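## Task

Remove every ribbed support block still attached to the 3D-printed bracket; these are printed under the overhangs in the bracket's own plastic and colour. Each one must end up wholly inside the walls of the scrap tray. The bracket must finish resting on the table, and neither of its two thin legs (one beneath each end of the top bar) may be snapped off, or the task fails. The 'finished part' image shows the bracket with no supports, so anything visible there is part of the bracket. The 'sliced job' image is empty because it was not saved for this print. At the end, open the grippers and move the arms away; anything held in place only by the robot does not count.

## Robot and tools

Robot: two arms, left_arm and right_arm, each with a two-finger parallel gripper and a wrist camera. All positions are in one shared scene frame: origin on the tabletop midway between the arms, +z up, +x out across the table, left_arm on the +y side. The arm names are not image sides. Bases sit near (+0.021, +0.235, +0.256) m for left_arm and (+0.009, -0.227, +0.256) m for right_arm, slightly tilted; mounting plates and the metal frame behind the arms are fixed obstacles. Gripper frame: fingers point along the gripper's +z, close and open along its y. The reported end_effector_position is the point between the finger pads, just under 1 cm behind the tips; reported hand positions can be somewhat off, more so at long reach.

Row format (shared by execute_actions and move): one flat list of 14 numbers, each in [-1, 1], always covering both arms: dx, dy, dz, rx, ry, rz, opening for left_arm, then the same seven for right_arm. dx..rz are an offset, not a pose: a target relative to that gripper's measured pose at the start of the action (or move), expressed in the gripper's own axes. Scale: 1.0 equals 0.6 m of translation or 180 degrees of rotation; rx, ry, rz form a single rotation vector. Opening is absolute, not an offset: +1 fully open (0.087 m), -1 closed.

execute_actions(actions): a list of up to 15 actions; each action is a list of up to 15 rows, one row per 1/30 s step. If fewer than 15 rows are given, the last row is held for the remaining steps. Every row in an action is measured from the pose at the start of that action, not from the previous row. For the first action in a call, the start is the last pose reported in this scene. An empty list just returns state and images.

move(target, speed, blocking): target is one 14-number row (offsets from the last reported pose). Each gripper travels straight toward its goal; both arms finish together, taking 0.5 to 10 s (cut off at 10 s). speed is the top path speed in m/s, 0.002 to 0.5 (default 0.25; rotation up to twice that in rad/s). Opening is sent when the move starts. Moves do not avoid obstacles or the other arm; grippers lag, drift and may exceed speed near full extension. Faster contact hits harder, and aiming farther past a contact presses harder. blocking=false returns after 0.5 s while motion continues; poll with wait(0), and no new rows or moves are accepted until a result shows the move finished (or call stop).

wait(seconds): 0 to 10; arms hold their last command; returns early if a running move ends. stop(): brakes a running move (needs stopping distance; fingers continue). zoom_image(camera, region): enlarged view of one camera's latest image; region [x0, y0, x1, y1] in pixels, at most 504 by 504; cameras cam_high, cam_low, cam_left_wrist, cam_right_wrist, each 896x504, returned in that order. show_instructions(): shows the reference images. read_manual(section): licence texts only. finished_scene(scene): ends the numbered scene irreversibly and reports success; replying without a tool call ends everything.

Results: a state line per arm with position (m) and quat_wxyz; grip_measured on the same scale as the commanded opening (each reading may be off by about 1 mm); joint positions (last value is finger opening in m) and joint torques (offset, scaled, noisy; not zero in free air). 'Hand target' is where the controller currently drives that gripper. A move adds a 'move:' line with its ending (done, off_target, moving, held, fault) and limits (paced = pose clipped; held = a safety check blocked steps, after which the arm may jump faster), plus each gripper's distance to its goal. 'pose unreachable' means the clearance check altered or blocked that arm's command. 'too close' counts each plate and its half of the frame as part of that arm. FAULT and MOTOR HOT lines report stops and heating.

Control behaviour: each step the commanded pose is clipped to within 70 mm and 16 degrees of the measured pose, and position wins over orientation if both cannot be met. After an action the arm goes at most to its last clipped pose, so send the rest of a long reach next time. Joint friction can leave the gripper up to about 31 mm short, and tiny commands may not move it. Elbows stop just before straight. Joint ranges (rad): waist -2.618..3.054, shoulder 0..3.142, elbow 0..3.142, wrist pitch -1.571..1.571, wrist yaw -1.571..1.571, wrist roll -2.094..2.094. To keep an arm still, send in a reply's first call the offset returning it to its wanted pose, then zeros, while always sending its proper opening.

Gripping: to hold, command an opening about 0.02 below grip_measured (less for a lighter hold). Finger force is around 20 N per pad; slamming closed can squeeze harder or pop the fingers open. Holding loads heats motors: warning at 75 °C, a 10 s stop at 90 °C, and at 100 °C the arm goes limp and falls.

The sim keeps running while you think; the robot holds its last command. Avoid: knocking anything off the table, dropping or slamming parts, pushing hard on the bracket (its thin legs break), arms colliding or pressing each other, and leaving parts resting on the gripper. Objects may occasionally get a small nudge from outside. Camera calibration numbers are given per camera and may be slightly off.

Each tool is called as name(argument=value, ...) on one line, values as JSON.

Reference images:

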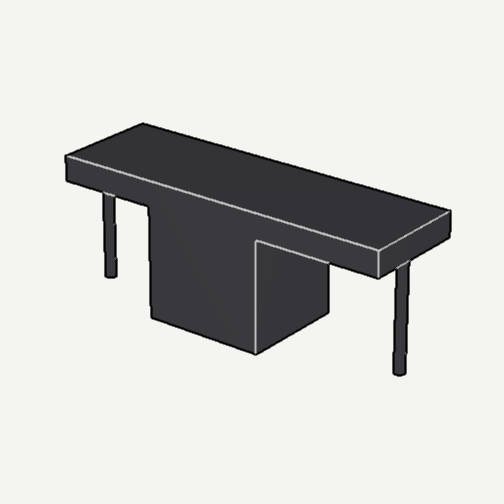

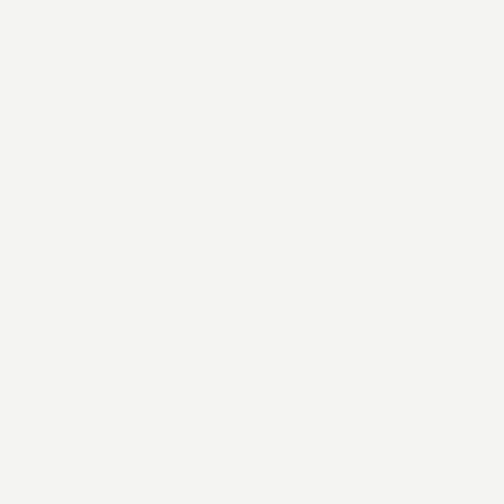

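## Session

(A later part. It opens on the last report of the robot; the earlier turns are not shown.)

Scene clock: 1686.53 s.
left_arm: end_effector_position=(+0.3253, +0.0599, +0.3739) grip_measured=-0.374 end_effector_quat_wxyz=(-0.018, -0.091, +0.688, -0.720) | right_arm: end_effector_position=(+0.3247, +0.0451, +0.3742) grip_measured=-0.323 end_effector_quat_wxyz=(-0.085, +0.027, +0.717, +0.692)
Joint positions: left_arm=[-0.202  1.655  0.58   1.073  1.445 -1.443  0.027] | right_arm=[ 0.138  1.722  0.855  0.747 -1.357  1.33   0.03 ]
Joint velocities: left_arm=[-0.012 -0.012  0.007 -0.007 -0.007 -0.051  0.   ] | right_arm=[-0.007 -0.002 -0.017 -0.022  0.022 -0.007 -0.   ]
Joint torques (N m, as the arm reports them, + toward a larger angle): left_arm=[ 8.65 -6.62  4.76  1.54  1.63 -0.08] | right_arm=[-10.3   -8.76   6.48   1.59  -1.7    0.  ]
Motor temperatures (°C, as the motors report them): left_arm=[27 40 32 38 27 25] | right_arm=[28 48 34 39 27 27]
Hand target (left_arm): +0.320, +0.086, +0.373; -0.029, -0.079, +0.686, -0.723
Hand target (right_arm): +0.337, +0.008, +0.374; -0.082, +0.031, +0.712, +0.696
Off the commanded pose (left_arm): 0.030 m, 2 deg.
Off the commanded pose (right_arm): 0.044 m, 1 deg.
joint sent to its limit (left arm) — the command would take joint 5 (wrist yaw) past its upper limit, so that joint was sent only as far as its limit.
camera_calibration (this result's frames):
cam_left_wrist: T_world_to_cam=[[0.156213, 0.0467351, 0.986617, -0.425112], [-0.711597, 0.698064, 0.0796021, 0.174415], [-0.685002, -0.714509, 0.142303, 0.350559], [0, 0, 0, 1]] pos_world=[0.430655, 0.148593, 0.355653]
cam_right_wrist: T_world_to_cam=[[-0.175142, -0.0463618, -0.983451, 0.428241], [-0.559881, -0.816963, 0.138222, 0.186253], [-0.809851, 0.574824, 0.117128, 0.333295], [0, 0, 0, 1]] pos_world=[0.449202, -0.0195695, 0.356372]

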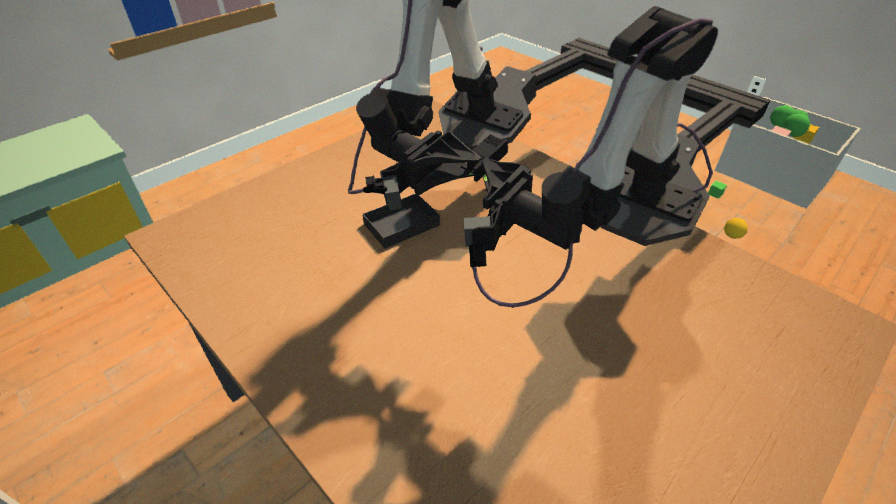

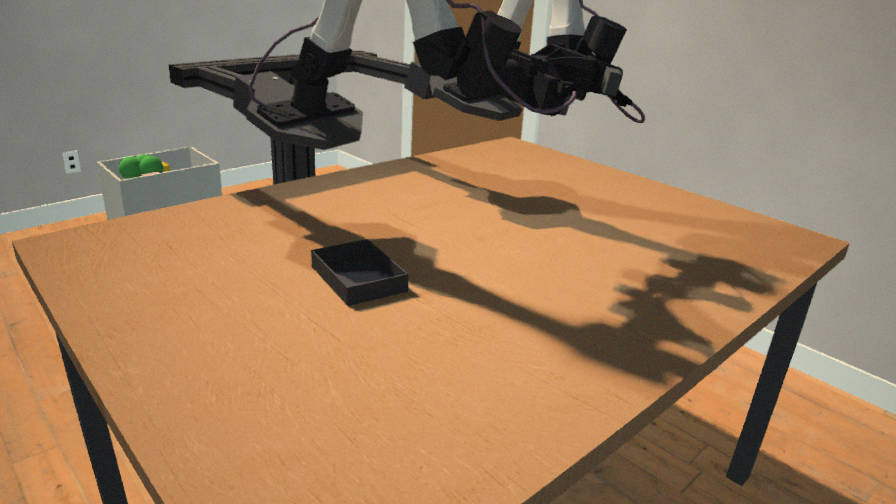

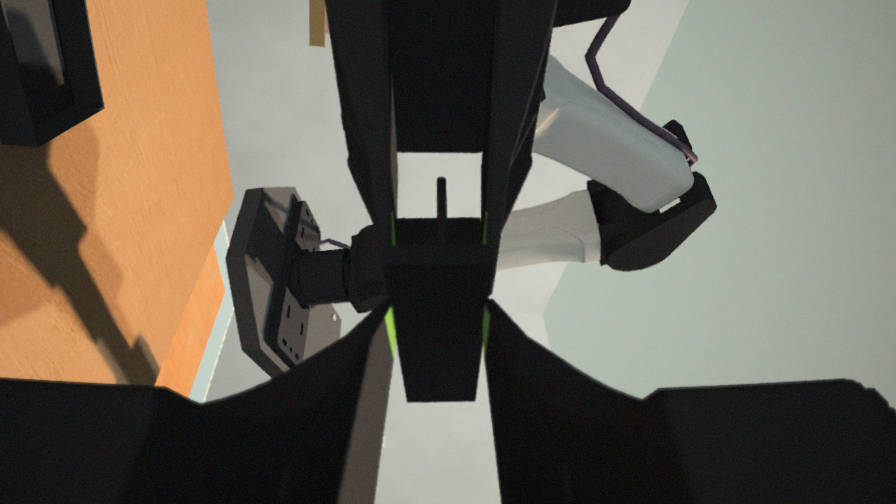

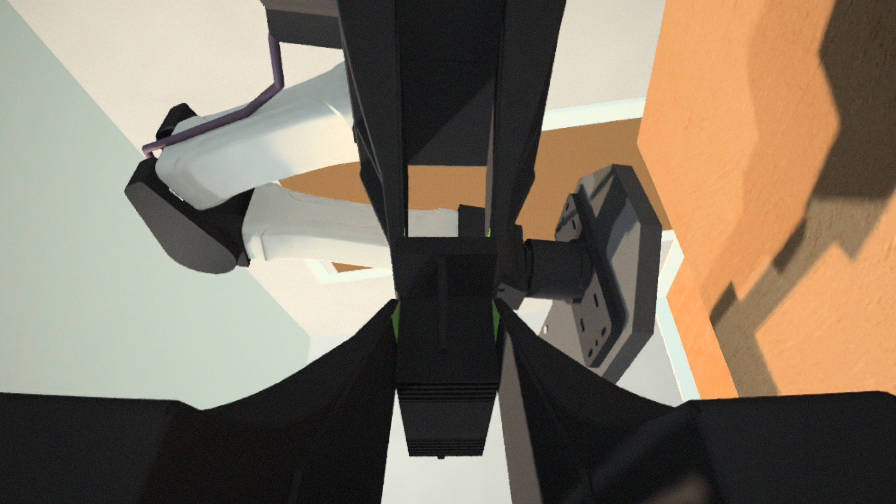

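execute_actions(actions=[[[0.0046,-0.0009,-0.0455,0.002,0.011,0,-0.42,-0.0158,0.0011,-0.0655,-0.0045,-0.0009,0.0008,-0.37],[0.0042,-0.0008,-0.0418,0.0019,0.0101,0,-0.42,-0.0145,0.001,-0.0601,-0.0041,-0.0009,0.0008,-0.37],[0.0039,-0.0008,-0.0381,0.0017,0.0092,0,-0.42,-0.0132,0.0009,-0.0548,-0.0037,-0.0008,0.0007,-0.37],[0.0035,-0.0007,-0.0344,0.0015,0.0083,0,-0.42,-0.0119,0.0008,-0.0495,-0.0034,-0.0007,0.0006,-0.37],[0.0031,-0.0006,-0.0308,0.0014,0.0074,0,-0.42,-0.0106,0.0008,-0.0442,-0.003,-0.0006,0.0006,-0.37],[0.0028,-0.0006,-0.0271,0.0012,0.0065,0,-0.42,-0.0094,0.0007,-0.0389,-0.0026,-0.0006,0.0005,-0.37],[0.0024,-0.0005,-0.0234,0.001,0.0057,0,-0.42,-0.0081,0.0006,-0.0336,-0.0023,-0.0005,0.0004,-0.37],[0.002,-0.0004,-0.0197,0.0009,0.0048,0,-0.42,-0.0068,0.0005,-0.0283,-0.0019,-0.0004,0.0004,-0.37],[0.0016,-0.0003,-0.016,0.0007,0.0039,0,-0.42,-0.0055,0.0004,-0.023,-0.0016,-0.0003,0.0003,-0.37],[0.0013,-0.0003,-0.0123,0.0006,0.003,0,-0.42,-0.0043,0.0003,-0.0177,-0.0012,-0.0003,0.0002,-0.37],[0.0009,-0.0002,-0.0086,0.0004,0.0021,0,-0.42,-0.003,0.0002,-0.0124,-0.0008,-0.0002,0.0002,-0.37],[0.0005,-0.0001,-0.0049,0.0002,0.0012,0,-0.42,-0.0017,0.0001,-0.0071,-0.0005,-0.0001,0.0001,-0.37]]])

zoom_image(camera="cam_left_wrist", region=[340, 200, 540, 420])

zoom_image(camera="cam_right_wrist", region=[370, 225, 530, 405])

Scene clock: 1720.47 s.
left_arm: end_effector_position=(+0.3263, +0.0594, +0.3737) grip_measured=-0.374 end_effector_quat_wxyz=(-0.016, -0.093, +0.688, -0.720) | right_arm: end_effector_position=(+0.3250, +0.0474, +0.3738) grip_measured=-0.323 end_effector_quat_wxyz=(-0.083, +0.029, +0.718, +0.691)
Joint positions: left_arm=[-0.204  1.655  0.58   1.073  1.438 -1.443  0.027] | right_arm=[ 0.144  1.722  0.855  0.747 -1.345  1.33   0.03 ]
Joint velocities: left_arm=[ 0.017 -0.017  0.007  0.037  0.022  0.051 -0.002] | right_arm=[-0.002 -0.007 -0.002  0.081 -0.007 -0.037  0.001]
Joint torques (N m, as the arm reports them, + toward a larger angle): left_arm=[ 1.01 -6.91  4.45  1.52  0.46 -0.08] | right_arm=[-1.6  -9.33  5.75  1.61 -0.66 -0.05]
Motor temperatures (°C, as the motors report them): left_arm=[29 40 32 38 29 25] | right_arm=[32 48 35 39 29 27]
Hand target (left_arm): +0.325, +0.063, +0.374; -0.019, -0.090, +0.687, -0.721
Hand target (right_arm): +0.326, +0.041, +0.374; -0.084, +0.028, +0.716, +0.692
Off the commanded pose (left_arm): 0.004 m, 1 deg.
Off the commanded pose (right_arm): 0.007 m, 0 deg.
camera_calibration (this result's frames):
cam_left_wrist: T_world_to_cam=[[0.156332, 0.0460421, 0.986631, -0.425001], [-0.715387, 0.694021, 0.0809664, 0.176424], [-0.681015, -0.718481, 0.141436, 0.350194], [0, 0, 0, 1]] pos_world=[0.43114, 0.148733, 0.355504]
cam_right_wrist: T_world_to_cam=[[-0.17484, -0.0483898, -0.983407, 0.427962], [-0.564342, -0.813521, 0.140365, 0.188852], [-0.806814, 0.579519, 0.114928, 0.331931], [0, 0, 0, 1]] pos_world=[0.449209, -0.0180159, 0.356204]

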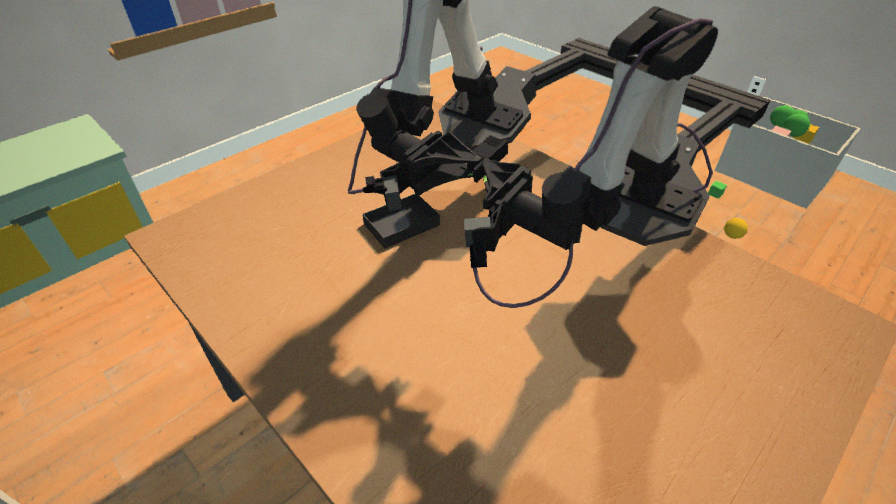

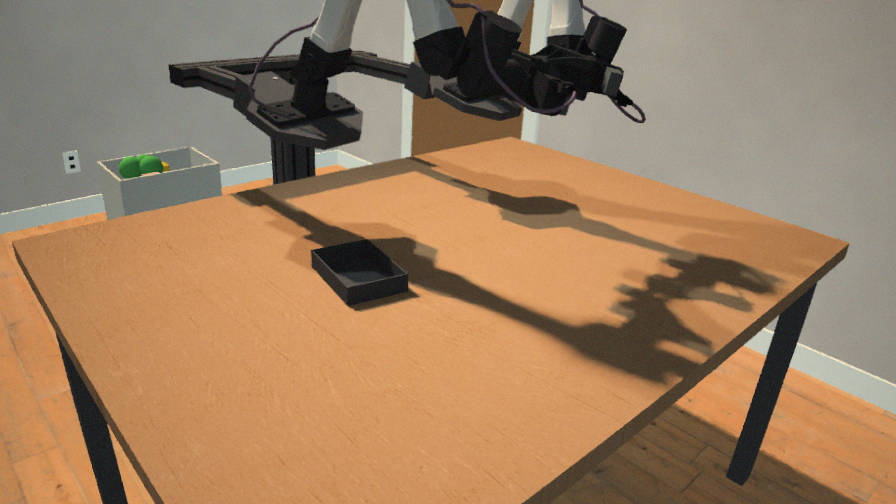

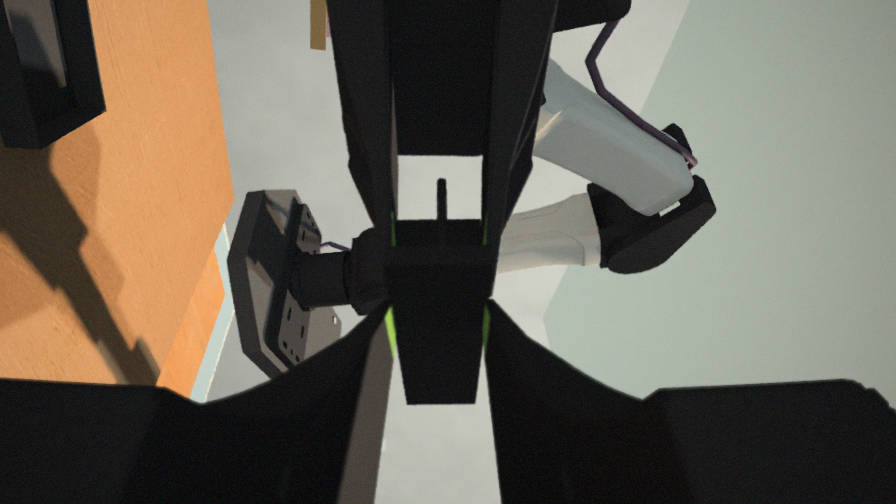

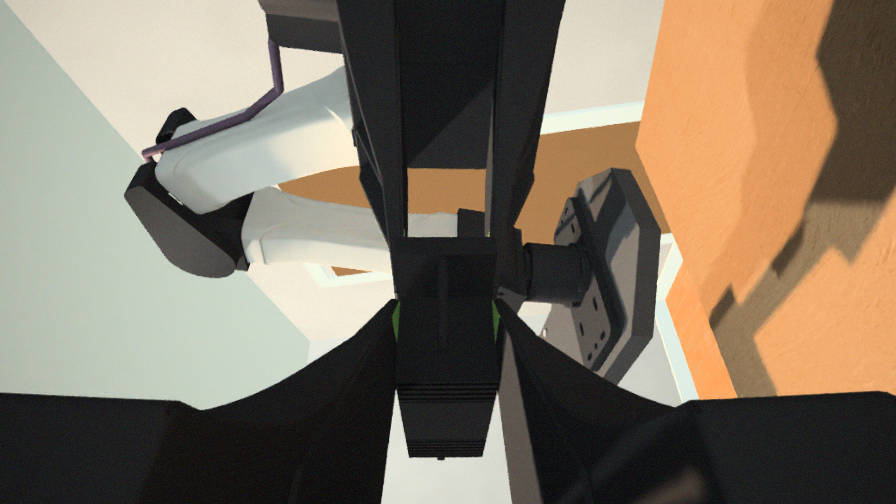

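Region (340, 200, 540, 420) of cam_left_wrist's 896x504 image, scaled by 2.291, with more detail than that image has; it fills the left 458 columns of this view, and the rest is white.

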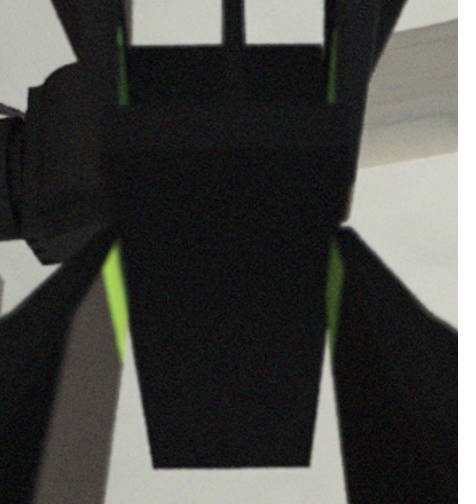

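Region (370, 225, 530, 405) of cam_right_wrist's 896x504 image, scaled by 2.800, with more detail than that image has.

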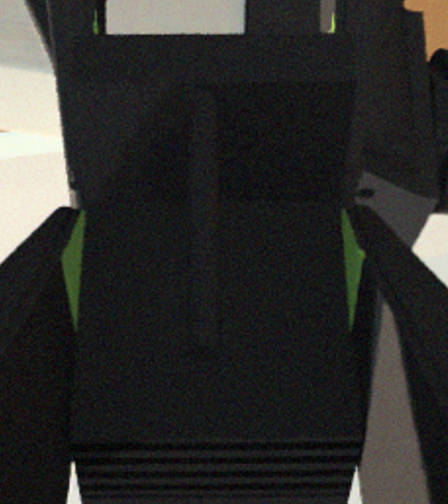

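execute_actions(actions=[[[0.001,-0.0001,-0.006,0.0002,0.002,0.0024,-0.42,-0.001,0,-0.0095,-0.0003,0.0008,0.0024,-0.37],[0.0008,-0.0002,-0.0057,0.0003,0.0018,0.0048,-0.42,-0.0008,-0.0002,-0.009,0,0.0008,0.0047,-0.37],[0.0007,-0.0003,-0.0055,0.0005,0.0017,0.0072,-0.42,-0.0006,-0.0004,-0.0086,0.0003,0.0009,0.0071,-0.37],[0.0005,-0.0004,-0.0052,0.0007,0.0016,0.0096,-0.42,-0.0003,-0.0005,-0.0081,0.0005,0.0009,0.0094,-0.37],[0.0004,-0.0005,-0.005,0.0009,0.0014,0.012,-0.42,-0.0001,-0.0007,-0.0076,0.0008,0.001,0.0118,-0.37],[0.0003,-0.0005,-0.0048,0.001,0.0013,0.0143,-0.42,0.0001,-0.0009,-0.0072,0.0011,0.001,0.0142,-0.37],[0.0001,-0.0006,-0.0045,0.0012,0.0011,0.0167,-0.42,0.0003,-0.001,-0.0067,0.0013,0.0011,0.0165,-0.37],[0,-0.0007,-0.0043,0.0014,0.001,0.0191,-0.42,0.0006,-0.0012,-0.0062,0.0016,0.0011,0.0189,-0.37],[-0.0002,-0.0008,-0.004,0.0015,0.0008,0.0215,-0.42,0.0008,-0.0013,-0.0058,0.0018,0.0012,0.0212,-0.37],[-0.0003,-0.0009,-0.0038,0.0017,0.0007,0.0239,-0.42,0.001,-0.0015,-0.0053,0.0021,0.0012,0.0236,-0.37]]])

Scene clock: 1732.63 s.
left_arm: end_effector_position=(+0.3269, +0.0594, +0.3733) grip_measured=-0.374 end_effector_quat_wxyz=(-0.006, -0.086, +0.689, -0.720) | right_arm: end_effector_position=(+0.3254, +0.0476, +0.3732) grip_measured=-0.323 end_effector_quat_wxyz=(-0.084, +0.033, +0.718, +0.690)
Joint positions: left_arm=[-0.204  1.655  0.58   1.081  1.435 -1.428  0.027] | right_arm=[ 0.144  1.722  0.855  0.741 -1.341  1.332  0.03 ]
Joint velocities: left_arm=[ 0.012  0.002  0.017 -0.037  0.007 -0.051 -0.   ] | right_arm=[-0.027 -0.002 -0.007  0.007  0.007 -0.051 -0.   ]
Joint torques (N m, as the arm reports them, + toward a larger angle): left_arm=[ 0.48 -7.12  4.53  1.74  0.39  0.18] | right_arm=[-0.77 -9.32  5.62  1.26 -0.54  0.31]
Motor temperatures (°C, as the motors report them): left_arm=[28 40 32 38 28 25] | right_arm=[30 48 34 39 28 27]
Hand target (left_arm): +0.326, +0.062, +0.374; +0.011, -0.067, +0.689, -0.721
Hand target (right_arm): +0.325, +0.044, +0.373; -0.109, +0.054, +0.718, +0.685
Off the commanded pose (left_arm): 0.003 m, 3 deg.
Off the commanded pose (right_arm): 0.004 m, 4 deg.
camera_calibration (this result's frames):
cam_left_wrist: T_world_to_cam=[[0.133104, 0.0441671, 0.990117, -0.418328], [-0.719929, 0.690906, 0.0659619, 0.184209], [-0.681165, -0.721594, 0.12376, 0.357432], [0, 0, 0, 1]] pos_world=[0.431769, 0.149126, 0.357808]
cam_right_wrist: T_world_to_cam=[[-0.182777, -0.0510517, -0.981828, 0.429643], [-0.565858, -0.811198, 0.14752, 0.186995], [-0.803988, 0.582539, 0.11938, 0.329503], [0, 0, 0, 1]] pos_world=[0.449258, -0.0183246, 0.354914]

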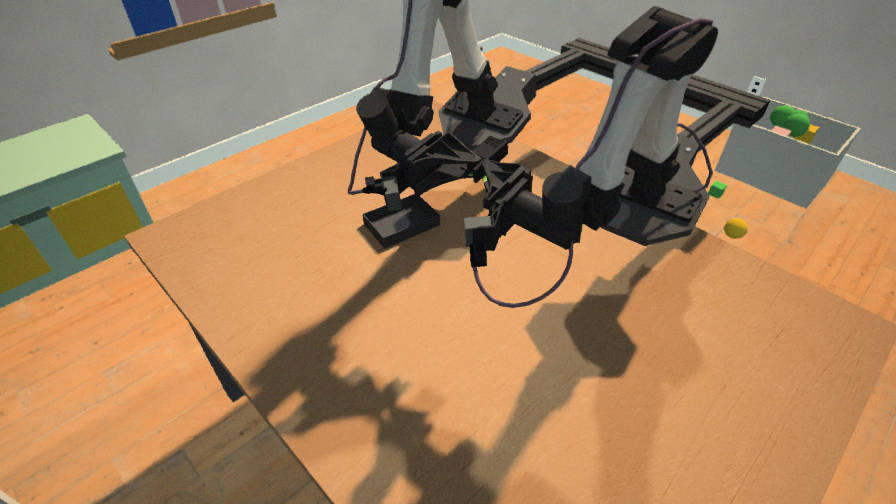

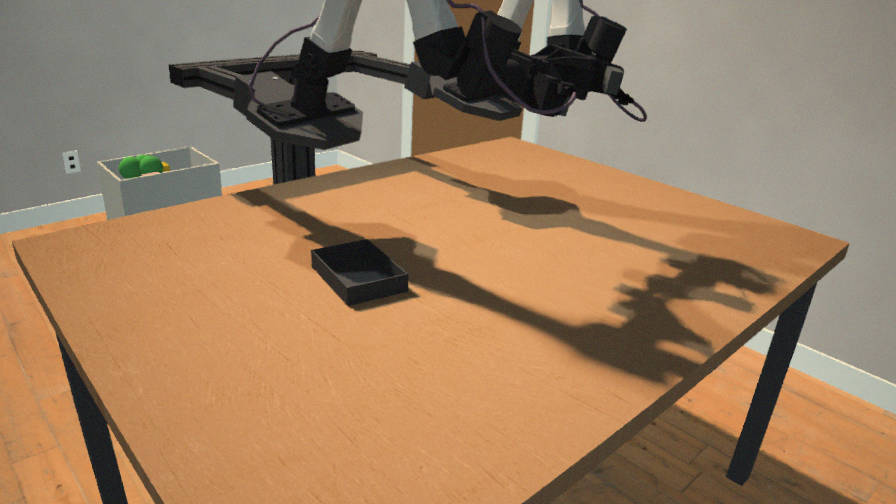

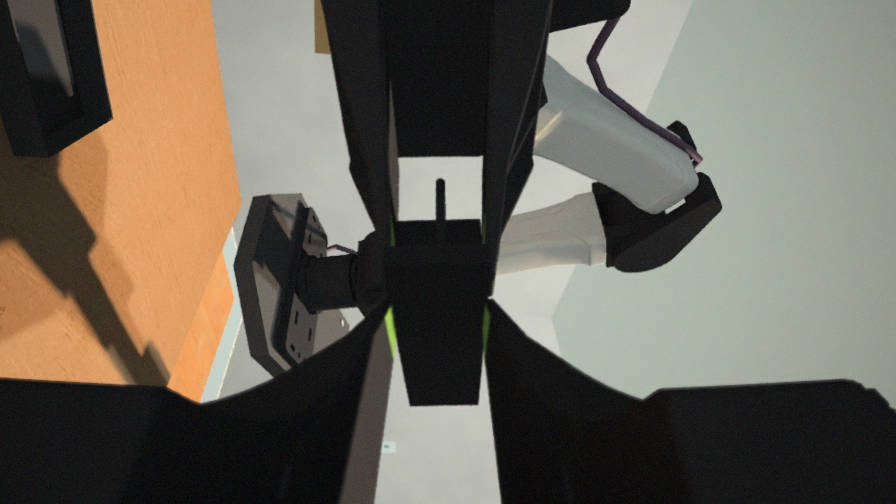

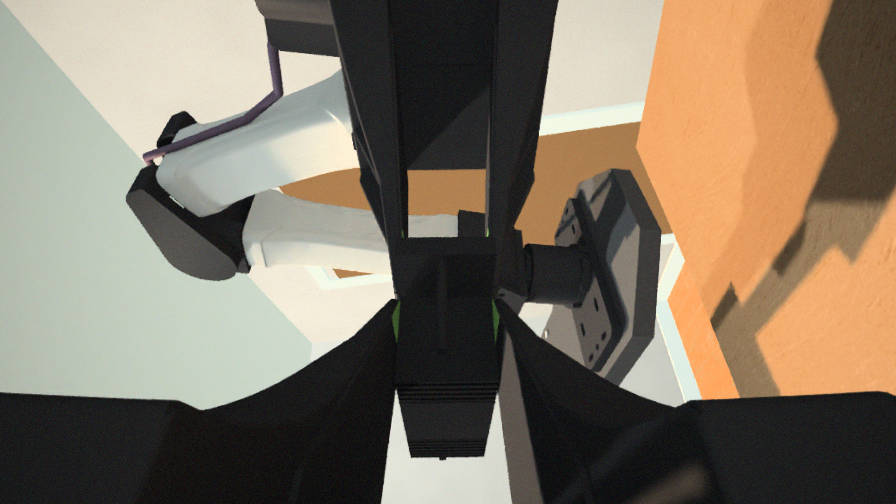

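execute_actions(actions=[[[0.0006,-0.0015,-0.0039,0.0015,0.0016,0.019,-0.42,0.002,-0.0009,-0.0057,0.0017,0.0024,0.0234,-0.37],[0.0005,-0.0016,-0.0039,0.0016,0.0016,0.0214,-0.42,0.0021,-0.001,-0.0057,0.0019,0.0024,0.0257,-0.37],[0.0005,-0.0017,-0.0039,0.0018,0.0015,0.0237,-0.42,0.0023,-0.0012,-0.0057,0.0022,0.0025,0.0281,-0.37],[0.0004,-0.0018,-0.0039,0.002,0.0015,0.0261,-0.42,0.0025,-0.0013,-0.0057,0.0024,0.0026,0.0304,-0.37],[0.0003,-0.0019,-0.0039,0.0022,0.0015,0.0285,-0.42,0.0027,-0.0015,-0.0058,0.0027,0.0027,0.0328,-0.37],[0.0002,-0.0019,-0.0039,0.0023,0.0015,0.0309,-0.42,0.0028,-0.0017,-0.0058,0.003,0.0027,0.0352,-0.37],[0.0001,-0.002,-0.0039,0.0025,0.0015,0.0333,-0.42,0.003,-0.0018,-0.0058,0.0032,0.0028,0.0375,-0.37],[0.0001,-0.0021,-0.0039,0.0027,0.0014,0.0356,-0.42,0.0032,-0.002,-0.0058,0.0035,0.0029,0.0399,-0.37],[0,-0.0022,-0.0039,0.0028,0.0014,0.038,-0.42,0.0033,-0.0021,-0.0058,0.0037,0.0029,0.0422,-0.37],[-0.0001,-0.0023,-0.0039,0.003,0.0014,0.0404,-0.42,0.0035,-0.0023,-0.0058,0.004,0.003,0.0446,-0.37]]])

Scene clock: 1741.57 s.
left_arm: end_effector_position=(+0.3269, +0.0593, +0.3728) grip_measured=-0.374 end_effector_quat_wxyz=(+0.002, -0.079, +0.689, -0.720) | right_arm: end_effector_position=(+0.3253, +0.0476, +0.3726) grip_measured=-0.323 end_effector_quat_wxyz=(-0.092, +0.042, +0.719, +0.688)
Joint positions: left_arm=[-0.204  1.655  0.58   1.086  1.435 -1.41   0.027] | right_arm=[ 0.144  1.722  0.855  0.728 -1.339  1.342  0.03 ]
Joint velocities: left_arm=[-0.007  0.007 -0.022 -0.007 -0.022 -0.007 -0.   ] | right_arm=[ 0.002 -0.002  0.022  0.007 -0.037 -0.037 -0.   ]
Joint torques (N m, as the arm reports them, + toward a larger angle): left_arm=[ 0.51 -7.37  4.57  1.89  0.37  0.44] | right_arm=[-0.67 -9.14  5.62  1.06 -0.56  0.59]
Motor temperatures (°C, as the motors report them): left_arm=[27 41 32 38 27 25] | right_arm=[29 48 34 38 27 27]
Hand target (left_arm): +0.327, +0.062, +0.375; +0.038, -0.041, +0.690, -0.722
Hand target (right_arm): +0.324, +0.044, +0.372; -0.134, +0.079, +0.718, +0.678
Off the commanded pose (left_arm): 0.003 m, 6 deg.
Off the commanded pose (right_arm): 0.004 m, 7 deg.
camera_calibration (this result's frames):
cam_left_wrist: T_world_to_cam=[[0.110888, 0.0422937, 0.992933, -0.411512], [-0.721925, 0.690072, 0.0512295, 0.190458], [-0.683028, -0.722504, 0.107054, 0.364377], [0, 0, 0, 1]] pos_world=[0.432008, 0.149238, 0.359838]
cam_right_wrist: T_world_to_cam=[[-0.205667, -0.056087, -0.977014, 0.434917], [-0.5633, -0.809599, 0.165054, 0.179569], [-0.800246, 0.584298, 0.134914, 0.322358], [0, 0, 0, 1]] pos_world=[0.448565, -0.0185812, 0.35179]

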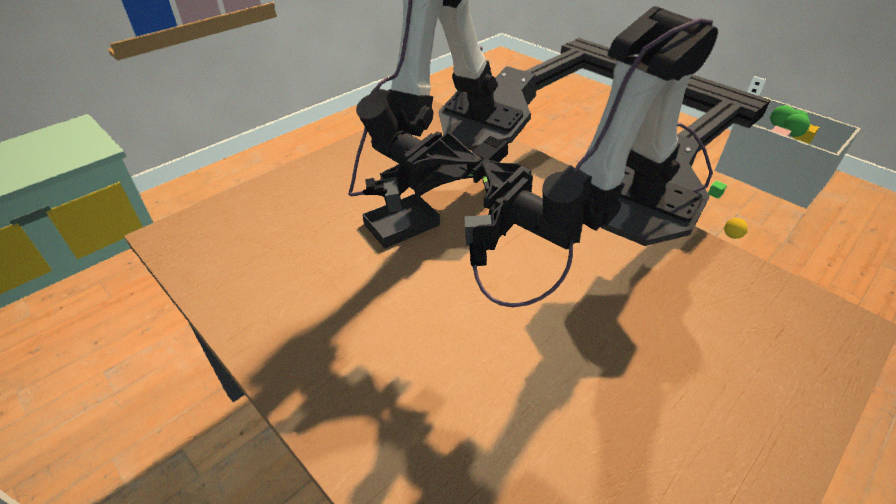

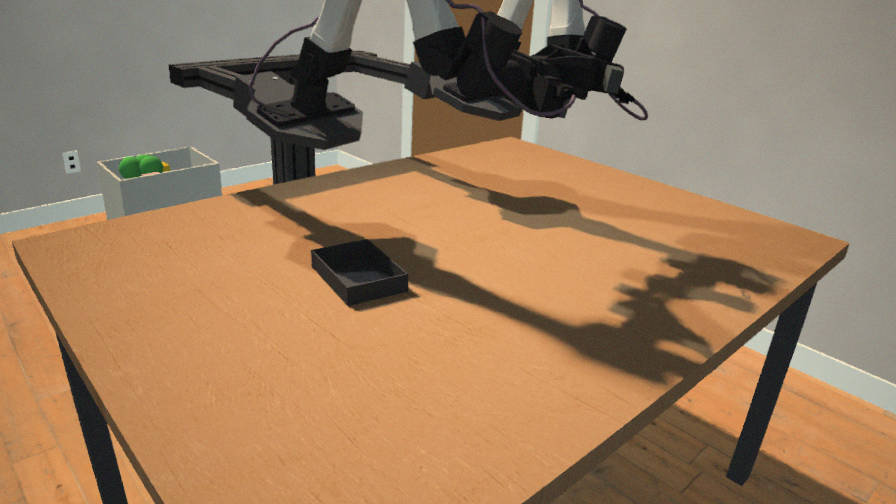

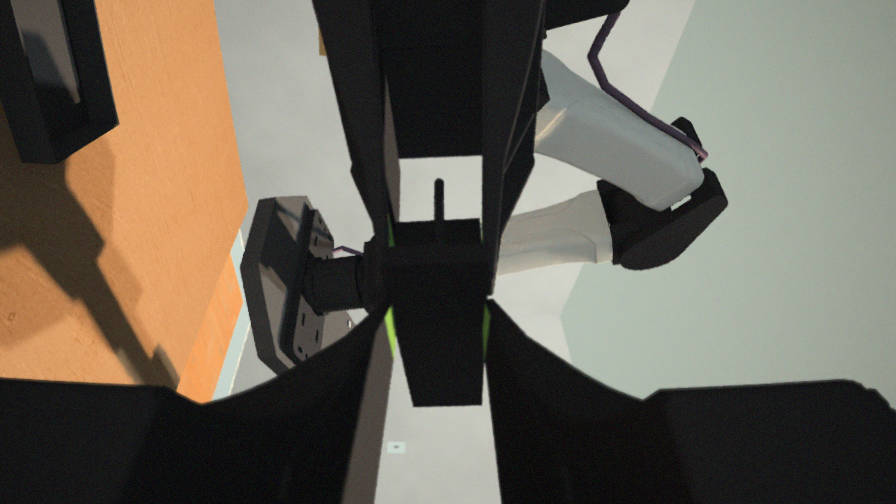

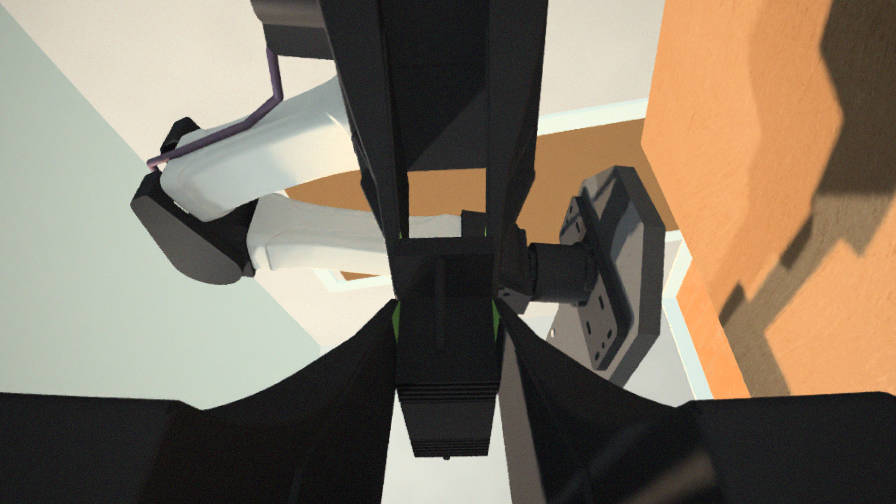

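execute_actions(actions=[])

Scene clock: 1750.90 s.
left_arm: end_effector_position=(+0.3248, +0.0597, +0.3730) grip_measured=-0.372 end_effector_quat_wxyz=(+0.027, -0.045, +0.690, -0.722) | right_arm: end_effector_position=(+0.3248, +0.0470, +0.3729) grip_measured=-0.323 end_effector_quat_wxyz=(-0.121, +0.070, +0.719, +0.681)
Joint positions: left_arm=[-0.204  1.655  0.58   1.117  1.45  -1.358  0.027] | right_arm=[ 0.143  1.722  0.855  0.698 -1.341  1.395  0.03 ]
Joint velocities: left_arm=[ 0.002 -0.012  0.012  0.066 -0.007 -0.066 -0.   ] | right_arm=[-0.007  0.012  0.012  0.051 -0.037  0.022 -0.001]
Joint torques (N m, as the arm reports them, + toward a larger angle): left_arm=[ 0.54 -7.34  4.55  1.61  0.2  -0.04] | right_arm=[-0.54 -9.21  5.58  1.36 -0.56  0.06]
Motor temperatures (°C, as the motors report them): left_arm=[27 41 32 38 27 25] | right_arm=[28 48 34 38 27 27]
Hand target (left_arm): +0.327, +0.062, +0.375; +0.038, -0.041, +0.690, -0.722
Hand target (right_arm): +0.324, +0.044, +0.372; -0.135, +0.079, +0.718, +0.678
Off the commanded pose (left_arm): 0.003 m, 1 deg.
Off the commanded pose (right_arm): 0.003 m, 2 deg.
camera_calibration (this result's frames):
cam_left_wrist: T_world_to_cam=[[0.0274853, 0.0401458, 0.998816, -0.386414], [-0.716576, 0.69746, -0.0083147, 0.2087], [-0.696968, -0.715498, 0.0479374, 0.389346], [0, 0, 0, 1]] pos_world=[0.431532, 0.148529, 0.369027]
cam_right_wrist: T_world_to_cam=[[-0.284064, -0.0677259, -0.95641, 0.453343], [-0.548133, -0.806954, 0.219944, 0.153267], [-0.786675, 0.586718, 0.192104, 0.296436], [0, 0, 0, 1]] pos_world=[0.445988, -0.0195424, 0.342926]

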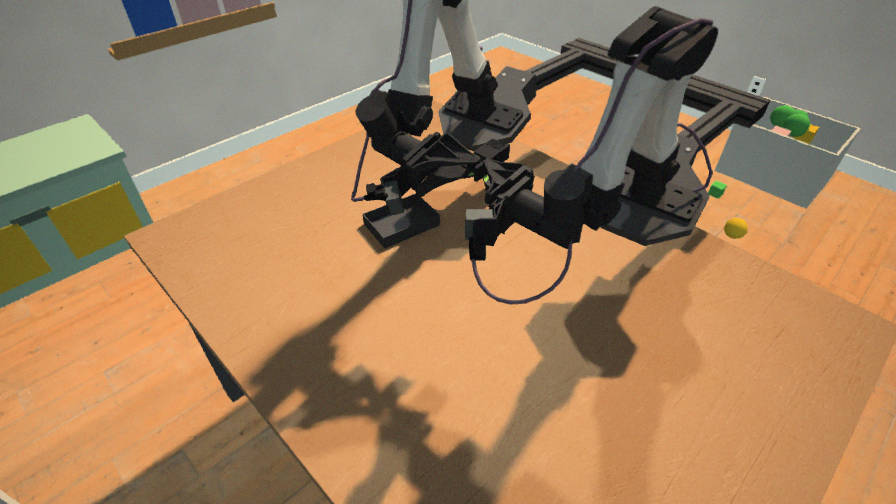

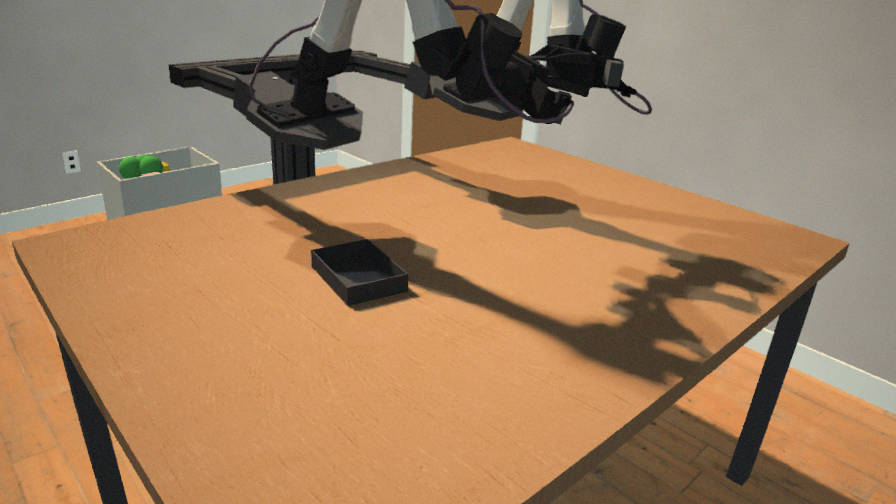

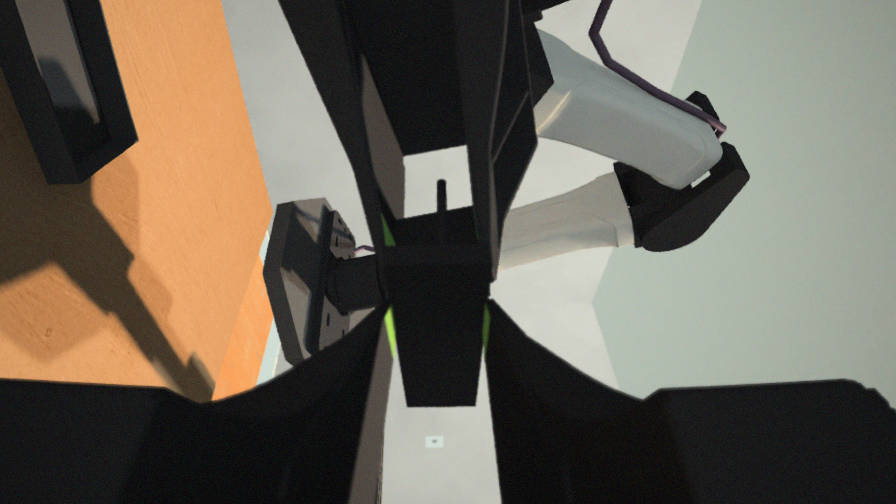

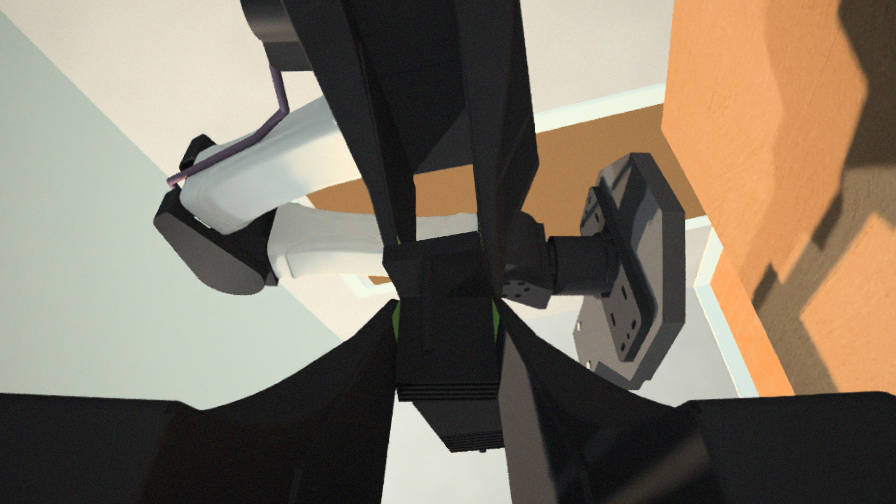

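zoom_image(camera="cam_right_wrist", region=[300, 200, 600, 480])

zoom_image(camera="cam_left_wrist", region=[300, 130, 600, 430])

Region (300, 200, 600, 480) of cam_right_wrist's 896x504 image, scaled by 1.680, with more detail than that image has; it fills the top 470 rows of this view, and the rest is white.

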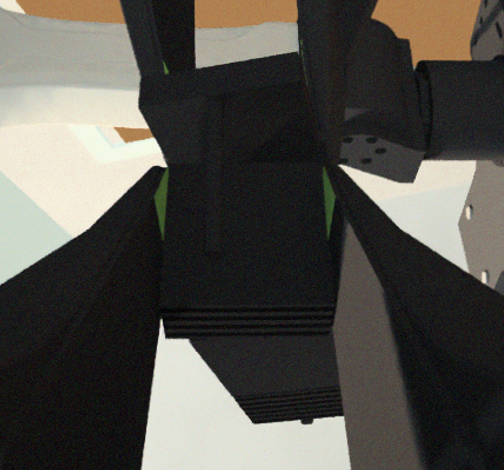

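Region (300, 130, 600, 430) of cam_left_wrist's 896x504 image, scaled by 1.680, with more detail than that image has.

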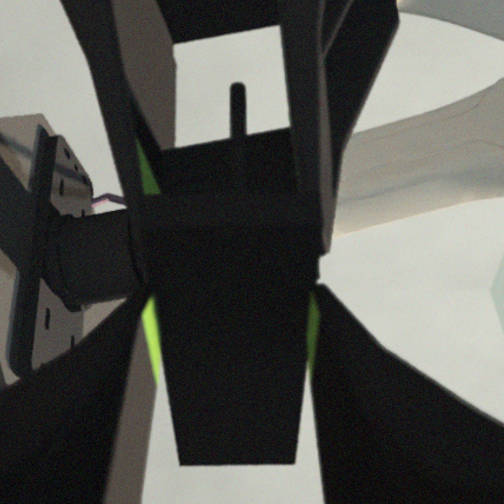

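move(target=[0,0,0,0,0,0,-0.42, 0,0,-0.09,0,0,0,-0.37], speed=0.04)

Scene clock: 1767.37 s.
left_arm: end_effector_position=(+0.3247, +0.0597, +0.3730) grip_measured=-0.372 end_effector_quat_wxyz=(+0.027, -0.044, +0.690, -0.722) | right_arm: end_effector_position=(+0.3210, -0.0044, +0.3661) grip_measured=-0.323 end_effector_quat_wxyz=(-0.133, +0.082, +0.717, +0.679)
Joint positions: left_arm=[-0.204  1.655  0.58   1.117  1.451 -1.358  0.027] | right_arm=[-0.008  1.678  0.857  0.345 -1.487  1.12   0.03 ]
Joint velocities: left_arm=[ 0.012  0.002 -0.007 -0.037 -0.007 -0.007  0.   ] | right_arm=[ 0.002 -0.017  0.09  -0.139 -0.051 -0.037 -0.   ]
Joint torques (N m, as the arm reports them, + toward a larger angle): left_arm=[-0.22 -6.97  4.4   1.53  0.23 -0.07] | right_arm=[-1.12 -9.98  8.05  1.22 -0.63 -0.11]
Motor temperatures (°C, as the motors report them): left_arm=[26 41 32 38 27 25] | right_arm=[28 49 34 38 27 27]
Hand target (left_arm): +0.325, +0.060, +0.373; +0.027, -0.045, +0.690, -0.722
Hand target (right_arm): +0.329, -0.007, +0.375; -0.119, +0.071, +0.718, +0.682
Off the commanded pose (left_arm): 0.000 m, 0 deg.
Off the commanded pose (right_arm): 0.012 m, 2 deg.
move: off_target (right_arm)
camera_calibration (this result's frames):
cam_left_wrist: T_world_to_cam=[[0.0274744, 0.0402238, 0.998813, -0.386427], [-0.716317, 0.697724, -0.00839477, 0.208576], [-0.697234, -0.715236, 0.0479826, 0.389359], [0, 0, 0, 1]] pos_world=[0.431498, 0.148499, 0.369037]
cam_right_wrist: T_world_to_cam=[[-0.316527, -0.0696058, -0.946026, 0.448925], [-0.539519, -0.807074, 0.239897, 0.101151], [-0.780212, 0.586333, 0.217907, 0.313443], [0, 0, 0, 1]] pos_world=[0.441222, -0.0708981, 0.332127]

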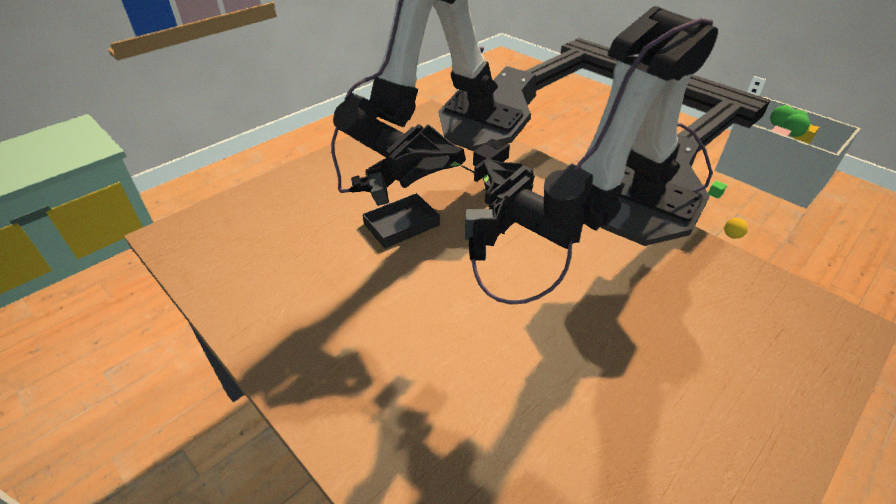

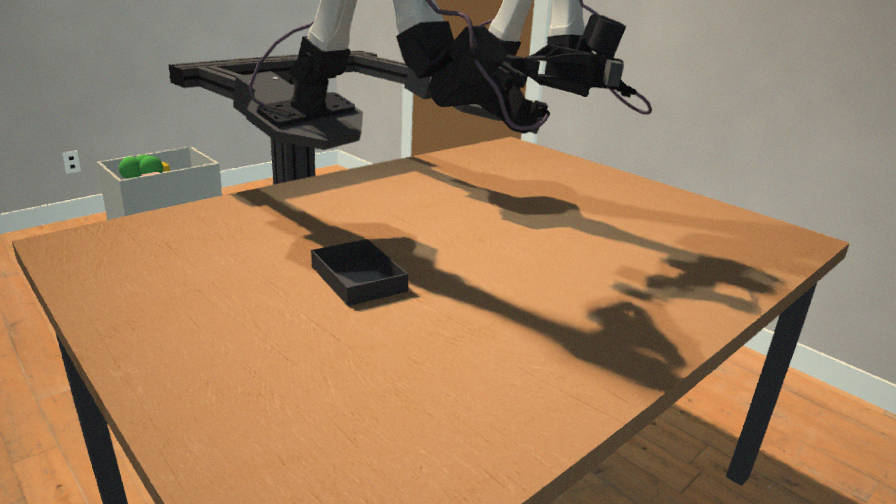

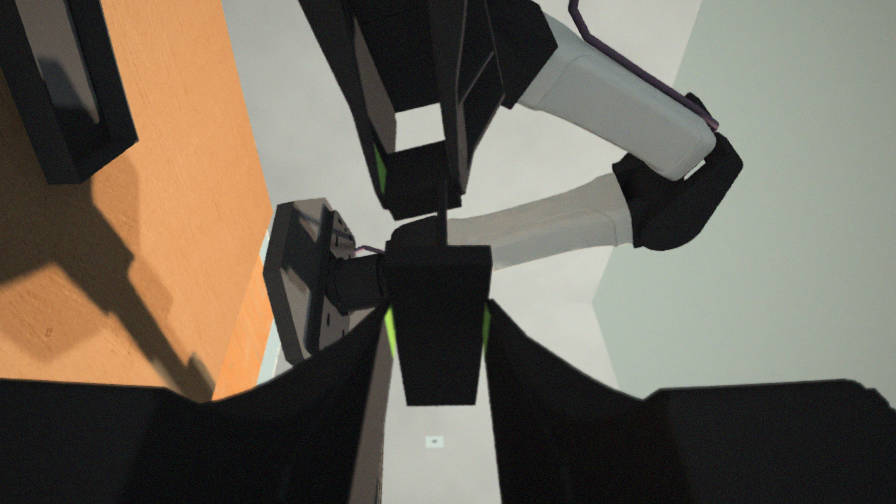

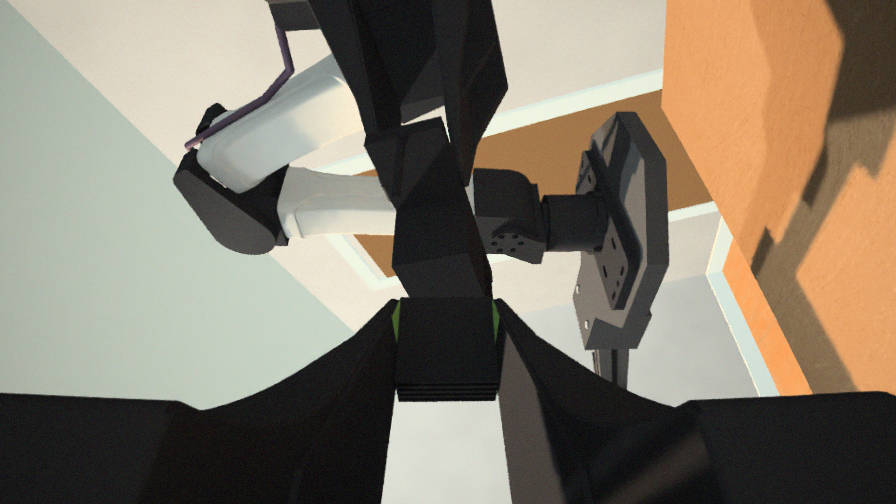

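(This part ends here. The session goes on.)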